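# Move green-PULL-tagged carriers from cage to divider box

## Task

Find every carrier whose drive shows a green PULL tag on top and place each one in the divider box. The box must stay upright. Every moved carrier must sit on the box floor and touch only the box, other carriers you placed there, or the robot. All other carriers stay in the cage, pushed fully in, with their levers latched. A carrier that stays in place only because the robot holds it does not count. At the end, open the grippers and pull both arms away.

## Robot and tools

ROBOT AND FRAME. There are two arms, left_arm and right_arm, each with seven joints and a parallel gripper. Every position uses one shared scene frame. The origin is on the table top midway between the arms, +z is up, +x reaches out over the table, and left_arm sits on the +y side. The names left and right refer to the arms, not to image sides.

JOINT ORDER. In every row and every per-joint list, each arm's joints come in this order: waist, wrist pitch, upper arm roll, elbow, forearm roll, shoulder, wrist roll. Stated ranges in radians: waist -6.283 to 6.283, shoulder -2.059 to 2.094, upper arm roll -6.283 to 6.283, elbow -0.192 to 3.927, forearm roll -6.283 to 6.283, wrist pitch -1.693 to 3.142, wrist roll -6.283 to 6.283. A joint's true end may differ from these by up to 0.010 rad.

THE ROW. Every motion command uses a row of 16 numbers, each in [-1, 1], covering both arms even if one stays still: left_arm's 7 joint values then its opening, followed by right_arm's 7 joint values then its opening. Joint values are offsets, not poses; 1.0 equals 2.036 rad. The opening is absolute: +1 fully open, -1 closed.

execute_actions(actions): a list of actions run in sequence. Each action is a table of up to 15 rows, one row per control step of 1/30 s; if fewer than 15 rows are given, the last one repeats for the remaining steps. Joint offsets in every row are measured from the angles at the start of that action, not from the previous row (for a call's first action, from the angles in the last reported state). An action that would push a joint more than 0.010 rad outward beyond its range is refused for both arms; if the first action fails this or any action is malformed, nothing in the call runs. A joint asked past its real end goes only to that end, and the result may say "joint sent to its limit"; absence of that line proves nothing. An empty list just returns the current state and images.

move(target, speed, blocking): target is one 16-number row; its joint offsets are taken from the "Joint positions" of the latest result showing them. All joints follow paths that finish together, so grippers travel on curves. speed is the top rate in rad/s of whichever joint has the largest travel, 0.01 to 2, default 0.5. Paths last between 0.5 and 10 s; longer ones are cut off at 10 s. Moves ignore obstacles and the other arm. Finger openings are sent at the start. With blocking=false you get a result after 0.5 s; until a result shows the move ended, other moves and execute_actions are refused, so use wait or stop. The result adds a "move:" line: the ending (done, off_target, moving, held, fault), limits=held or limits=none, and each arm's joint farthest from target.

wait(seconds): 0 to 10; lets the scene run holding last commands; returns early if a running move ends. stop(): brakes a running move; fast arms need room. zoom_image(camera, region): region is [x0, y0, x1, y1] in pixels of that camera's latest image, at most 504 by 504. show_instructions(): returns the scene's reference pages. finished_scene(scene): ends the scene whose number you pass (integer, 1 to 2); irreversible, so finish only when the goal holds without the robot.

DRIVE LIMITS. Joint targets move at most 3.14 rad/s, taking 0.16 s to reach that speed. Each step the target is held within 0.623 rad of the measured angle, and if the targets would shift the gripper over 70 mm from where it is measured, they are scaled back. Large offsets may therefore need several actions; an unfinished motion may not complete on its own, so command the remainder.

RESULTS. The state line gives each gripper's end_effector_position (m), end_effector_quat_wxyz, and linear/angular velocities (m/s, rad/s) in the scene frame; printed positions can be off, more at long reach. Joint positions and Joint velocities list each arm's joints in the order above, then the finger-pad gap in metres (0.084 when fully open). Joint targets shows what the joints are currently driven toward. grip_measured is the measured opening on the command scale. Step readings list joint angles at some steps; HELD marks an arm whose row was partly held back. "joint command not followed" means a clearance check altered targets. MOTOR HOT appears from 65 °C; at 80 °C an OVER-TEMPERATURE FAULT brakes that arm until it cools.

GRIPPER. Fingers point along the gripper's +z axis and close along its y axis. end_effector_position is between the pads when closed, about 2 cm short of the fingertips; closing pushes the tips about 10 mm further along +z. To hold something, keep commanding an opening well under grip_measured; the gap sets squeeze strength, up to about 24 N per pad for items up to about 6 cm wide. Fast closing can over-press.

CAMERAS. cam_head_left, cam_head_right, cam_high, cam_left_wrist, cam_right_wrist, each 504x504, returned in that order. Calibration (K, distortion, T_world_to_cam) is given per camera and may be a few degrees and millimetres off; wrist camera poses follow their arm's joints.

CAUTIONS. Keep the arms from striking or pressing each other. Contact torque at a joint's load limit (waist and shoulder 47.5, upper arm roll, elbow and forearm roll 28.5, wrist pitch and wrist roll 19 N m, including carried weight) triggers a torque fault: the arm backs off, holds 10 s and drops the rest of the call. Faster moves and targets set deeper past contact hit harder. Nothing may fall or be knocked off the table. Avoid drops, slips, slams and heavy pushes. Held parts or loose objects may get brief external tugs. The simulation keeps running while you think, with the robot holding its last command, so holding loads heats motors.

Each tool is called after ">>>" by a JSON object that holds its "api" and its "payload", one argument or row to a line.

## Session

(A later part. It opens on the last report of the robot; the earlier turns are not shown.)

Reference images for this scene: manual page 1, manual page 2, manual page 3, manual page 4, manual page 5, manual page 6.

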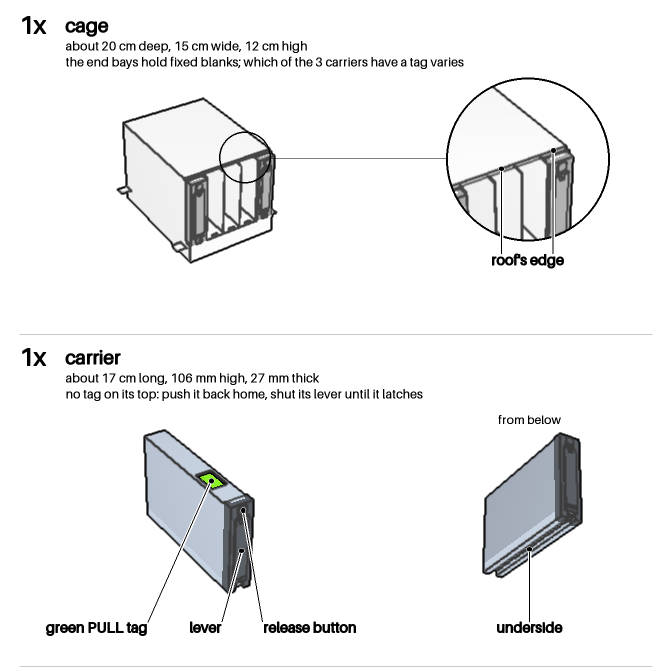

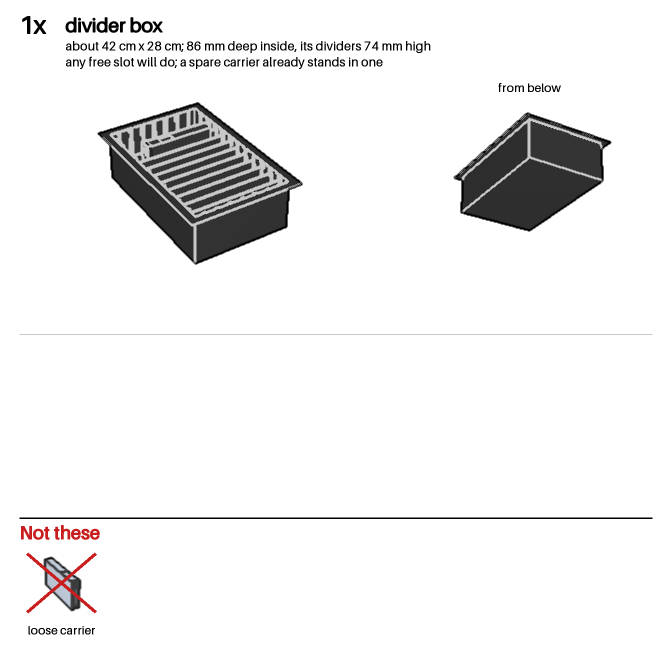

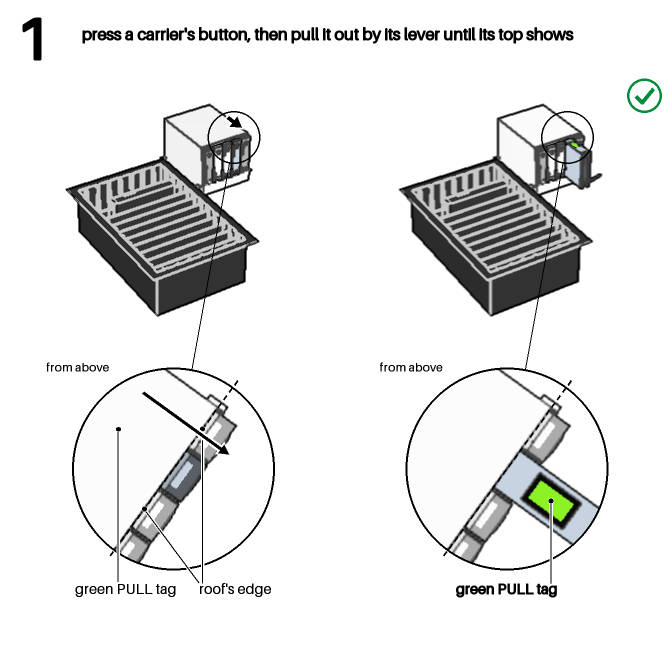

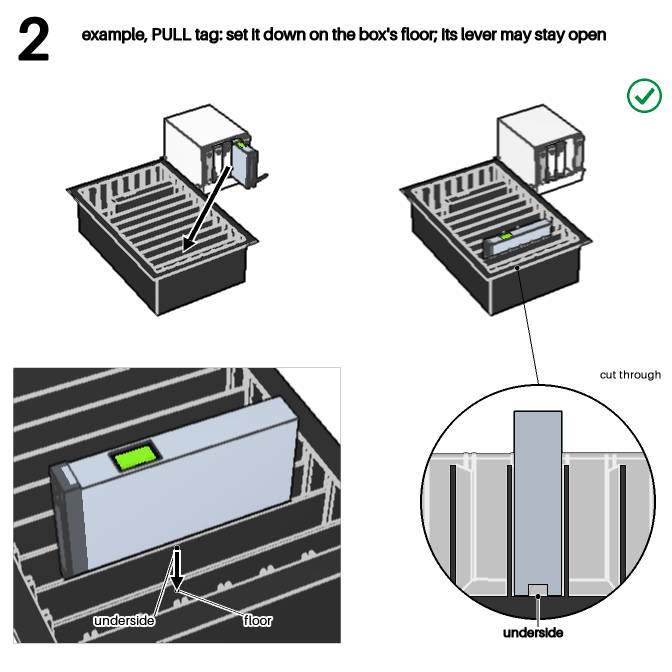

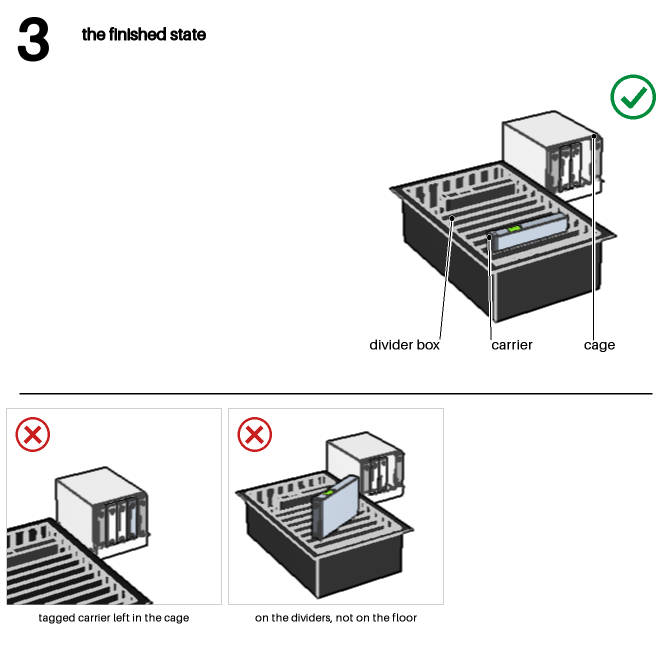

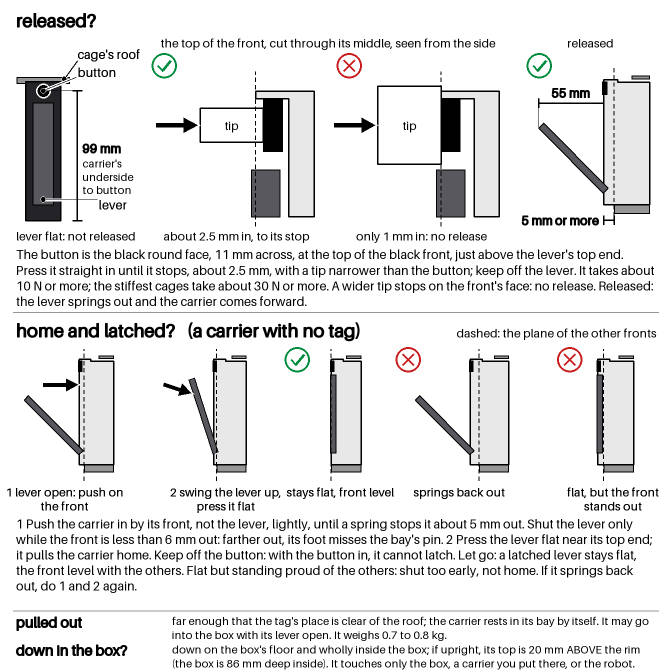

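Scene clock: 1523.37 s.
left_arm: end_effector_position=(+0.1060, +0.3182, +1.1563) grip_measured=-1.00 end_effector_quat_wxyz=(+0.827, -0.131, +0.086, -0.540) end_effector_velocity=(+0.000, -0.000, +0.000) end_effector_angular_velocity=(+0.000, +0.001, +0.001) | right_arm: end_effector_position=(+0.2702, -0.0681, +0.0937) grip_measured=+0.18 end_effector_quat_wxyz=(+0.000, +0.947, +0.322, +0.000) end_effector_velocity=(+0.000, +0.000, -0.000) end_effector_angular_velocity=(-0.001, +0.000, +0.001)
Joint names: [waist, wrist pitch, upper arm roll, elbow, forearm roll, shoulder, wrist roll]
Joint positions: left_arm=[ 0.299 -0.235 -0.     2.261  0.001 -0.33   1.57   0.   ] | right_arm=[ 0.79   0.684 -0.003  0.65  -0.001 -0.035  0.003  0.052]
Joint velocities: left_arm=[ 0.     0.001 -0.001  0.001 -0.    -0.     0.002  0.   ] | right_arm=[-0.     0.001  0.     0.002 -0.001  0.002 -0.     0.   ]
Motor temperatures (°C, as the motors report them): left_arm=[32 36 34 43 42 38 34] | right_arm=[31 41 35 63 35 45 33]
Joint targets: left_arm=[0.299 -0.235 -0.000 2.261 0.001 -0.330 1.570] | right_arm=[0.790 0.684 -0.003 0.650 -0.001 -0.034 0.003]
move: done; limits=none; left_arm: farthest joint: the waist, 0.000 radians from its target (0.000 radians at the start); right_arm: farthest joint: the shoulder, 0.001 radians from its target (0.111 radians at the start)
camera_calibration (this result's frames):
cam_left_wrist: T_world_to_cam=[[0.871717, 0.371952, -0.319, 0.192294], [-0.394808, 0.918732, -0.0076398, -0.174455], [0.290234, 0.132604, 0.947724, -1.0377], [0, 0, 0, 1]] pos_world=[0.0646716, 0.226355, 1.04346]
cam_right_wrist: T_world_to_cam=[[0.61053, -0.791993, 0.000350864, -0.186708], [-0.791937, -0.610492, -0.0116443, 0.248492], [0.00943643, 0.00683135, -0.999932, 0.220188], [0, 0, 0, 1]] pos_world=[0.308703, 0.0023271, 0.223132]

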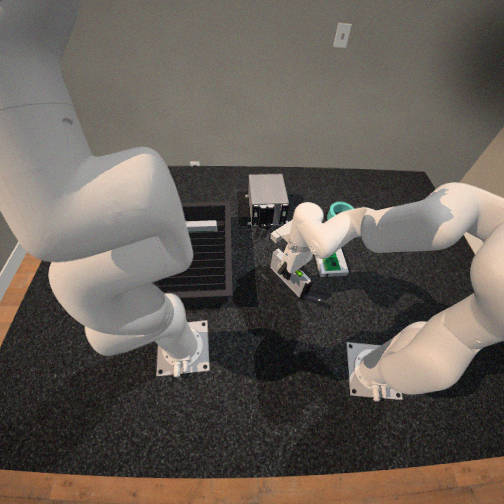

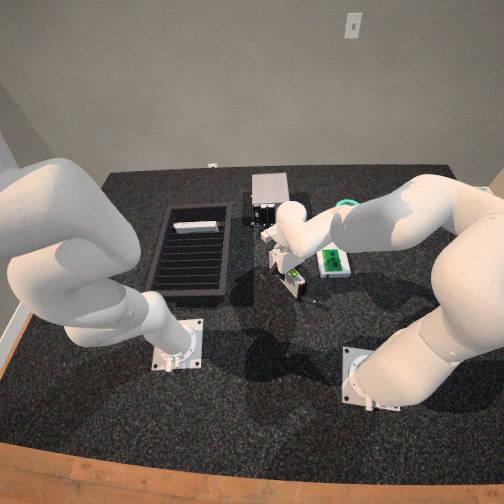

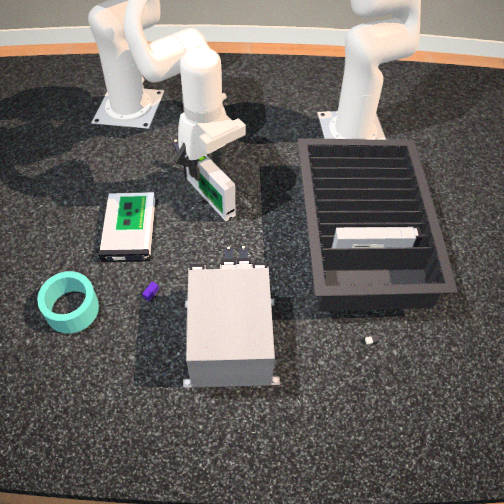

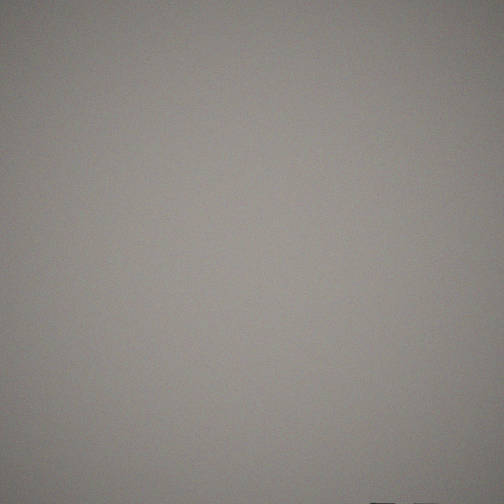

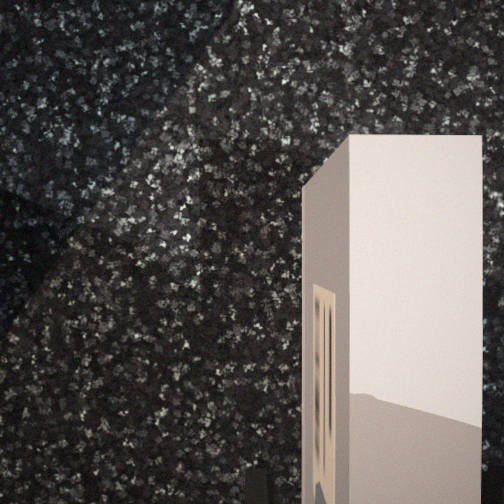

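>>> {"api": "execute_actions", "payload": {
  "actions": [
    [[0,0,0,0,0,0,0,-1, 0,0,0,0,0,0,0,0.05],[0,0,0,0,0,0,0,-1, 0,0,0,0,0,0,0,-0.1],[0,0,0,0,0,0,0,-1, 0,0,0,0,0,0,0,-0.2],[0,0,0,0,0,0,0,-1, 0,0,0,0,0,0,0,-0.28],[0,0,0,0,0,0,0,-1, 0,0,0,0,0,0,0,-0.34],[0,0,0,0,0,0,0,-1, 0,0,0,0,0,0,0,-0.4],[0,0,0,0,0,0,0,-1, 0,0,0,0,0,0,0,-0.46],[0,0,0,0,0,0,0,-1, 0,0,0,0,0,0,0,-0.55],[0,0,0,0,0,0,0,-1, 0,0,0,0,0,0,0,-0.65],[0,0,0,0,0,0,0,-1, 0,0,0,0,0,0,0,-0.75],[0,0,0,0,0,0,0,-1, 0,0,0,0,0,0,0,-0.85],[0,0,0,0,0,0,0,-1, 0,0,0,0,0,0,0,-1]]
  ]
}}

Scene clock: 1577.00 s.
left_arm: end_effector_position=(+0.1060, +0.3182, +1.1563) grip_measured=-1.00 end_effector_quat_wxyz=(+0.827, -0.131, +0.086, -0.540) end_effector_velocity=(-0.001, -0.000, +0.000) end_effector_angular_velocity=(+0.000, -0.001, -0.001) | right_arm: end_effector_position=(+0.2706, -0.0685, +0.0937) grip_measured=-0.40 end_effector_quat_wxyz=(+0.000, +0.947, +0.321, +0.000) end_effector_velocity=(-0.001, +0.000, -0.000) end_effector_angular_velocity=(+0.000, +0.002, -0.001)
Joint names: [waist, wrist pitch, upper arm roll, elbow, forearm roll, shoulder, wrist roll]
Joint positions: left_arm=[ 0.299 -0.235 -0.     2.261  0.001 -0.33   1.57   0.   ] | right_arm=[ 0.79   0.684 -0.004  0.65  -0.001 -0.035  0.003  0.027]
Joint velocities: left_arm=[-0.001 -0.001  0.001  0.001 -0.    -0.    -0.001  0.   ] | right_arm=[ 0.     0.001  0.    -0.     0.002 -0.     0.001  0.   ]
Motor temperatures (°C, as the motors report them): left_arm=[32 36 34 42 42 38 34] | right_arm=[31 39 35 65 35 45 33]
Joint targets: left_arm=[0.299 -0.235 -0.000 2.261 0.001 -0.330 1.570] | right_arm=[0.790 0.684 -0.003 0.650 -0.001 -0.035 0.003]
MOTOR HOT: a motor of the right arm reached 65 °C. Now the hottest motor of the right arm, the elbow, reports 65 °C. The temperature limit of the motors' drives, at which the controller stops that arm, is 80 °C. To cool a motor, set the load down, stop pushing, or move to a pose that needs little force.
Step readings (joint positions):
0: left_arm=[0.299 -0.235 -0.000 2.261 0.001 -0.330 1.570] | right_arm=[0.790 0.684 -0.003 0.650 -0.001 -0.034 0.003]
1: left_arm=[0.299 -0.235 -0.000 2.261 0.001 -0.330 1.570] | right_arm=[0.790 0.684 -0.003 0.650 -0.001 -0.034 0.003]
2: left_arm=[0.299 -0.235 -0.000 2.261 0.001 -0.330 1.570] | right_arm=[0.790 0.684 -0.003 0.650 -0.001 -0.034 0.003]
4: left_arm=[0.299 -0.235 -0.000 2.261 0.001 -0.330 1.570] | right_arm=[0.790 0.684 -0.003 0.650 -0.001 -0.034 0.003]
8: left_arm=[0.299 -0.235 -0.000 2.261 0.001 -0.330 1.570] | right_arm=[0.790 0.684 -0.004 0.650 -0.001 -0.035 0.003]
15: Joint positions above
camera_calibration (this result's frames):
cam_left_wrist: T_world_to_cam=[[0.871717, 0.371952, -0.319, 0.192295], [-0.394808, 0.918732, -0.00763982, -0.174455], [0.290234, 0.132604, 0.947724, -1.0377], [0, 0, 0, 1]] pos_world=[0.0646716, 0.226355, 1.04346]
cam_right_wrist: T_world_to_cam=[[0.609978, -0.792418, 0.000539375, -0.187042], [-0.79236, -0.609941, -0.0117565, 0.248701], [0.00964503, 0.00674381, -0.999931, 0.220111], [0, 0, 0, 1]] pos_world=[0.309029, 0.00199318, 0.22312]

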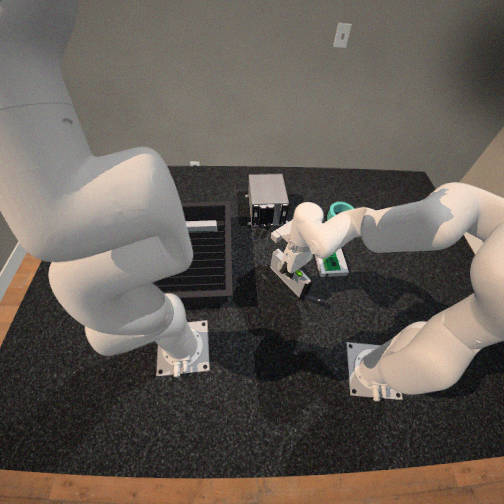

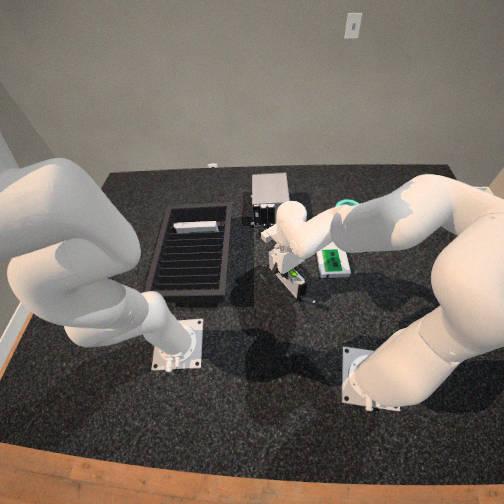

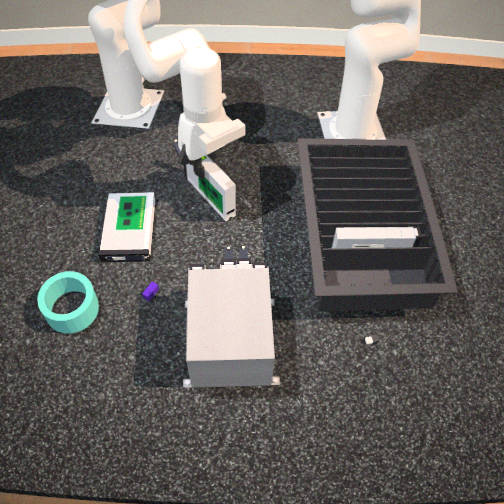

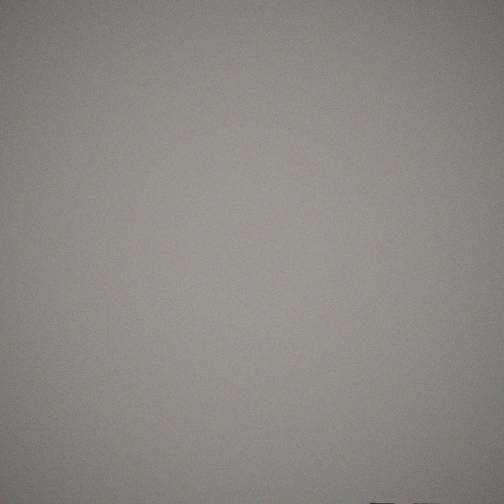

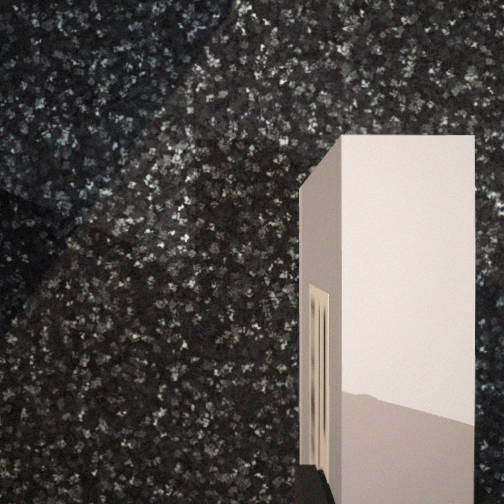

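>>> {"api": "move", "payload": {
  "target": [0,0,0,0,0,0,0,-1, 0,0.0477,0,0.0150,0,-0.0327,0,-1],
  "speed": 0.12
}}

Scene clock: 1584.97 s.
left_arm: end_effector_position=(+0.1060, +0.3182, +1.1563) grip_measured=-1.00 end_effector_quat_wxyz=(+0.827, -0.131, +0.086, -0.540) end_effector_velocity=(+0.001, +0.000, -0.000) end_effector_angular_velocity=(-0.001, +0.002, -0.001) | right_arm: end_effector_position=(+0.2704, -0.0685, +0.1235) grip_measured=-0.40 end_effector_quat_wxyz=(+0.000, +0.947, +0.321, -0.000) end_effector_velocity=(+0.002, +0.000, +0.002) end_effector_angular_velocity=(+0.003, -0.003, -0.004)
Joint names: [waist, wrist pitch, upper arm roll, elbow, forearm roll, shoulder, wrist roll]
Joint positions: left_arm=[ 0.299 -0.235 -0.     2.261  0.001 -0.33   1.57   0.   ] | right_arm=[ 0.79   0.781 -0.004  0.68  -0.001 -0.101  0.003  0.027]
Joint velocities: left_arm=[ 0.     0.001 -0.    -0.001 -0.    -0.    -0.     0.   ] | right_arm=[-0.003  0.002  0.     0.003  0.001 -0.002  0.001 -0.   ]
Motor temperatures (°C, as the motors report them): left_arm=[32 36 34 42 42 38 34] | right_arm=[31 39 35 65 35 45 33]
Joint targets: left_arm=[0.299 -0.235 -0.000 2.261 0.001 -0.330 1.570] | right_arm=[0.790 0.781 -0.004 0.680 -0.001 -0.101 0.003]
MOTOR HOT: still on. Now the hottest motor of the right arm, the elbow, reports 65 °C; a drive's own limit is 80 °C.
move: done; limits=none; left_arm: farthest joint: the waist, 0.000 radians from its target (0.000 radians at the start); right_arm: farthest joint: the shoulder, 0.001 radians from its target (0.067 radians at the start)
camera_calibration (this result's frames):
cam_left_wrist: T_world_to_cam=[[0.871717, 0.371952, -0.319, 0.192294], [-0.394808, 0.918732, -0.00763982, -0.174455], [0.290234, 0.132604, 0.947724, -1.0377], [0, 0, 0, 1]] pos_world=[0.0646717, 0.226355, 1.04346]
cam_right_wrist: T_world_to_cam=[[0.609935, -0.792451, 0.000366675, -0.187012], [-0.792398, -0.609899, -0.0113552, 0.248887], [0.00922205, 0.00663536, -0.999935, 0.25], [0, 0, 0, 1]] pos_world=[0.308977, 0.00193921, 0.252879]

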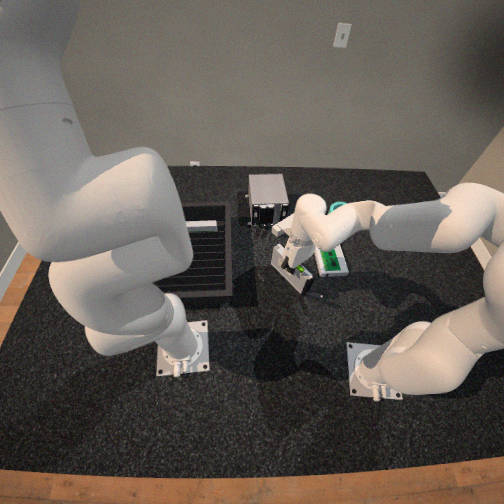

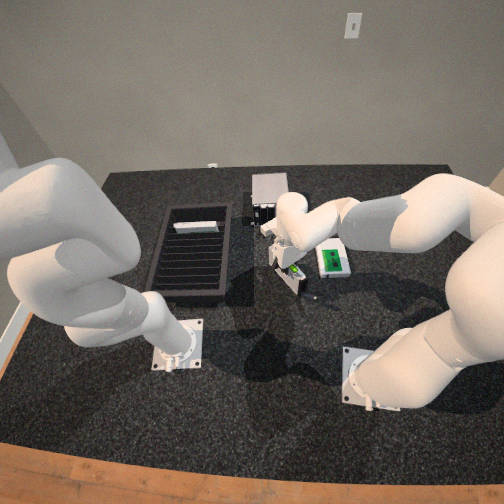

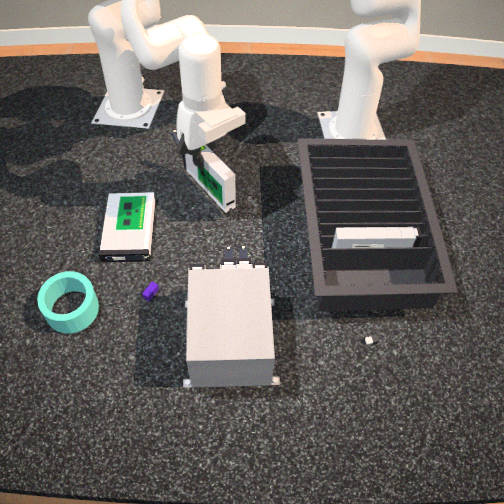

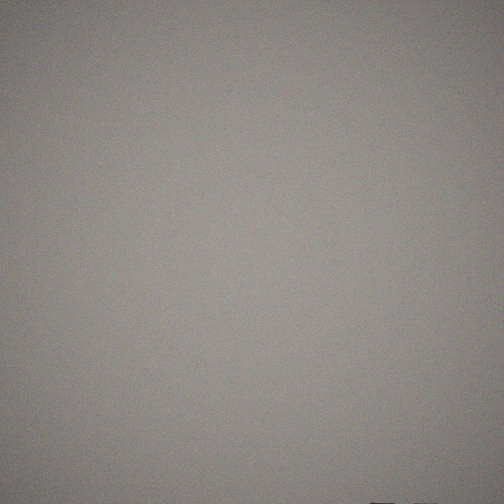

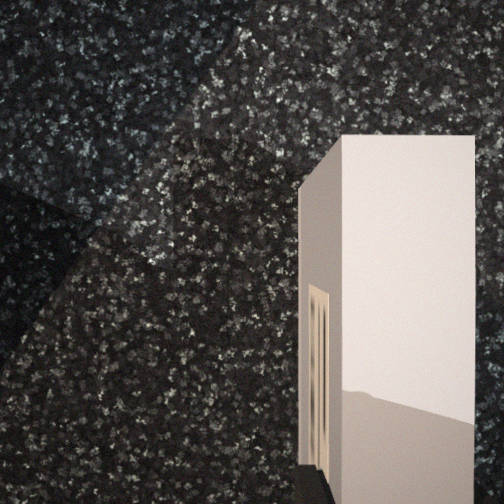

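>>> {"api": "move", "payload": {
  "target": [0,0,0,0,0,0,0,-1, 0.12,0.8197,0,0.8694,0,0.0496,0.85,-1],
  "speed": 0.35
}}

Scene clock: 1625.87 s.
left_arm: end_effector_position=(+0.1060, +0.3182, +1.1563) grip_measured=-1.00 end_effector_quat_wxyz=(+0.827, -0.131, +0.086, -0.540) end_effector_velocity=(-0.000, +0.000, +0.000) end_effector_angular_velocity=(+0.000, -0.000, +0.002) | right_arm: end_effector_position=(+0.1365, -0.0842, +0.6216) grip_measured=-0.40 end_effector_quat_wxyz=(+0.000, +0.914, -0.405, +0.000) end_effector_velocity=(-0.000, -0.001, +0.001) end_effector_angular_velocity=(-0.000, -0.001, -0.004)
Joint names: [waist, wrist pitch, upper arm roll, elbow, forearm roll, shoulder, wrist roll]
Joint positions: left_arm=[ 0.299 -0.235 -0.     2.261  0.001 -0.33   1.57   0.   ] | right_arm=[ 1.034  2.449 -0.004  2.449 -0.001  0.     1.733  0.027]
Joint velocities: left_arm=[-0.     0.     0.001  0.     0.     0.     0.001  0.   ] | right_arm=[-0.001  0.003 -0.     0.002 -0.001 -0.001  0.002 -0.   ]
Motor temperatures (°C, as the motors report them): left_arm=[32 36 34 42 42 38 34] | right_arm=[31 39 35 69 35 45 33]
Joint targets: left_arm=[0.299 -0.235 -0.000 2.261 0.001 -0.330 1.570] | right_arm=[1.034 2.450 -0.004 2.450 -0.001 0.000 1.733]
MOTOR HOT: still on. Now the hottest motor of the right arm, the elbow, reports 69 °C; a drive's own limit is 80 °C.
move: done; limits=none; left_arm: farthest joint: the waist, 0.000 radians from its target (0.000 radians at the start); right_arm: farthest joint: the waist, 0.000 radians from its target (0.244 radians at the start)
camera_calibration (this result's frames):
cam_left_wrist: T_world_to_cam=[[0.871717, 0.371952, -0.319, 0.192294], [-0.394808, 0.918732, -0.00763982, -0.174455], [0.290234, 0.132604, 0.947724, -1.0377], [0, 0, 0, 1]] pos_world=[0.0646717, 0.226355, 1.04346]
cam_right_wrist: T_world_to_cam=[[-0.739218, -0.673466, 0.000043902, 0.0764104], [-0.673413, 0.73916, -0.0125664, 0.236953], [0.00843061, -0.0093189, -0.999921, 0.748135], [0, 0, 0, 1]] pos_world=[0.209744, -0.116715, 0.75105]

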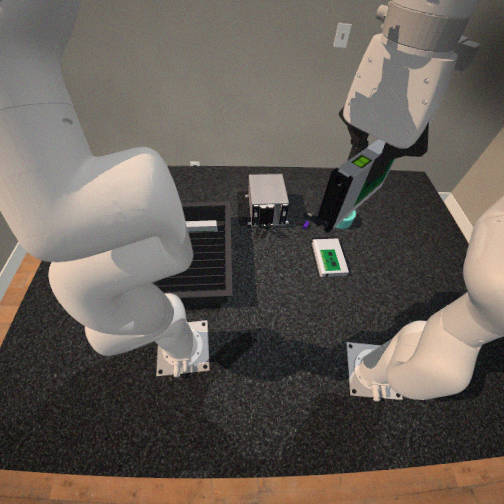

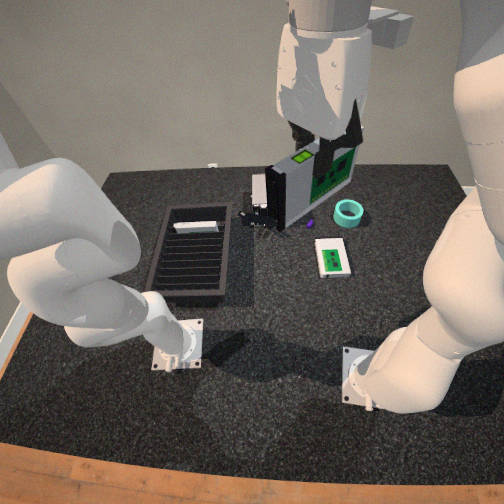

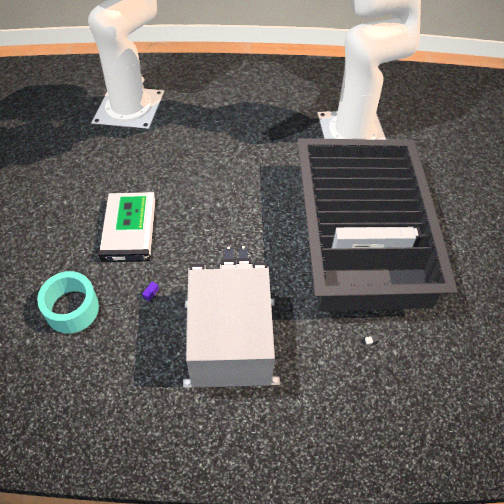

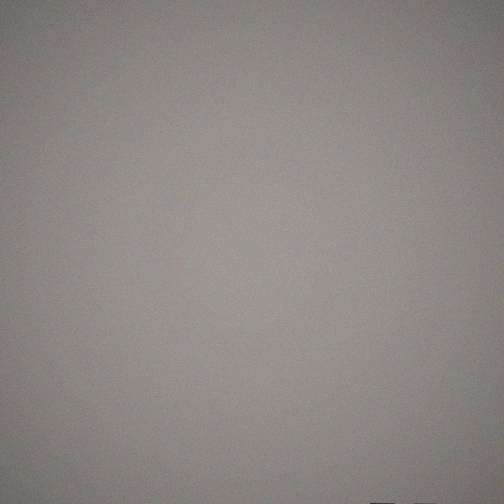

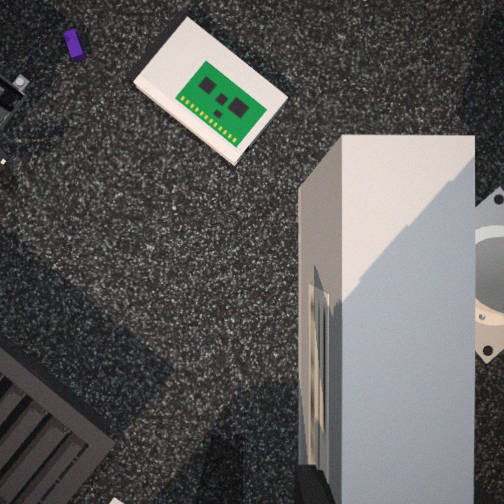

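>>> {"api": "zoom_image", "payload": {
  "camera": "cam_right_wrist",
  "region": [0, 330, 174, 504]
}}

>>> {"api": "zoom_image", "payload": {
  "camera": "cam_high",
  "region": [290, 130, 470, 310]
}}

Region (0, 330, 174, 504) of cam_right_wrist's 504x504 image, scaled by 2.897, with more detail than that image has.

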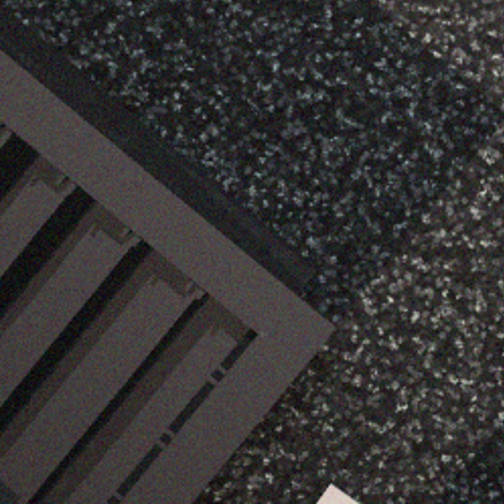

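Region (290, 130, 470, 310) of cam_high's 504x504 image, scaled by 2.800, with more detail than that image has.

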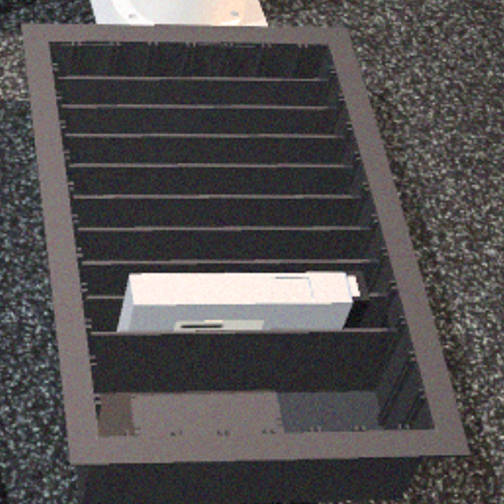

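>>> {"api": "wait", "payload": {
  "seconds": 10
}}

Scene clock: 1693.60 s.
left_arm: end_effector_position=(+0.1060, +0.3182, +1.1563) grip_measured=-1.00 end_effector_quat_wxyz=(+0.827, -0.131, +0.086, -0.540) end_effector_velocity=(+0.001, +0.000, -0.000) end_effector_angular_velocity=(-0.000, +0.001, +0.000) | right_arm: end_effector_position=(+0.1364, -0.0843, +0.6216) grip_measured=-0.40 end_effector_quat_wxyz=(+0.000, +0.914, -0.405, +0.000) end_effector_velocity=(+0.001, -0.000, +0.000) end_effector_angular_velocity=(+0.000, -0.001, -0.001)
Joint names: [waist, wrist pitch, upper arm roll, elbow, forearm roll, shoulder, wrist roll]
Joint positions: left_arm=[ 0.299 -0.235 -0.     2.261  0.001 -0.33   1.57   0.   ] | right_arm=[ 1.034  2.45  -0.004  2.45  -0.001  0.     1.733  0.027]
Joint velocities: left_arm=[ 0.001  0.    -0.    -0.     0.     0.    -0.     0.   ] | right_arm=[-0.001 -0.001  0.     0.    -0.001  0.    -0.001 -0.   ]
Motor temperatures (°C, as the motors report them): left_arm=[32 36 34 42 42 37 34] | right_arm=[31 39 35 62 35 44 33]
Joint targets: left_arm=[0.299 -0.235 -0.000 2.261 0.001 -0.330 1.570] | right_arm=[1.034 2.450 -0.004 2.450 -0.001 0.000 1.733]
MOTOR HOT: cleared. Now the hottest motor of the right arm, the elbow, reports 62 °C.
wait: 10.00 s; at rest from the start
camera_calibration (this result's frames):
cam_left_wrist: T_world_to_cam=[[0.871717, 0.371952, -0.319, 0.192294], [-0.394808, 0.918732, -0.00763981, -0.174455], [0.290234, 0.132604, 0.947724, -1.0377], [0, 0, 0, 1]] pos_world=[0.0646717, 0.226355, 1.04346]
cam_right_wrist: T_world_to_cam=[[-0.739275, -0.673403, -0.000131056, 0.0764323], [-0.673349, 0.739219, -0.0125333, 0.236926], [0.00853682, -0.00917729, -0.999921, 0.748209], [0, 0, 0, 1]] pos_world=[0.209651, -0.116804, 0.75113]

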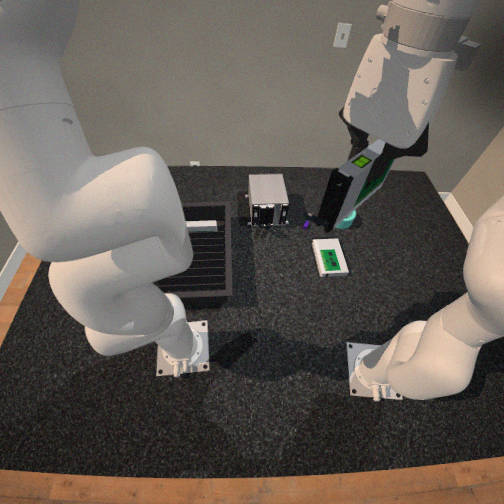

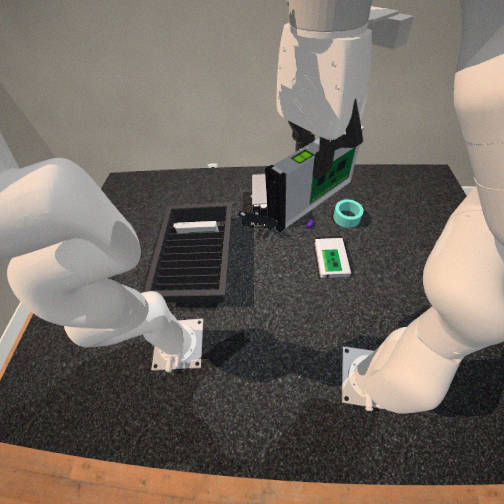

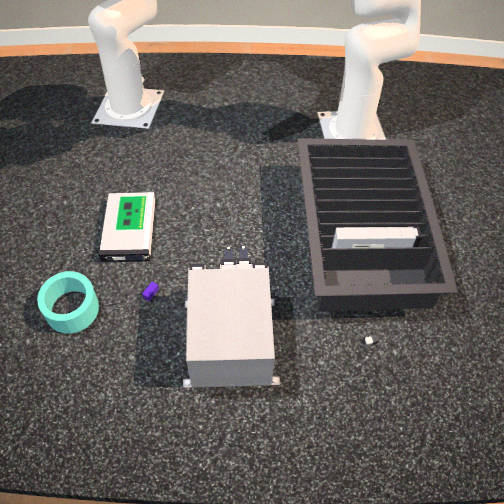

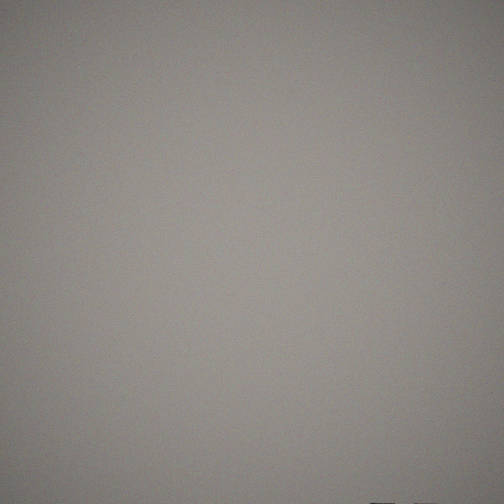

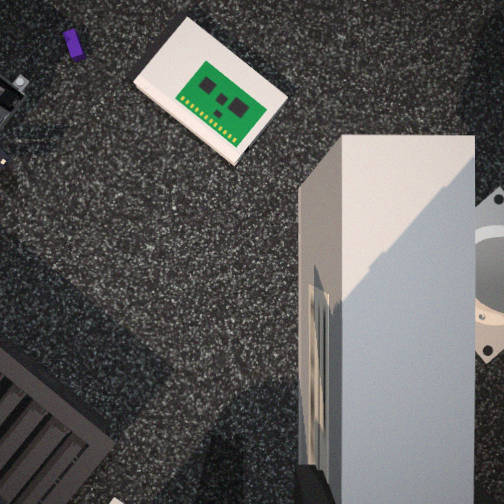

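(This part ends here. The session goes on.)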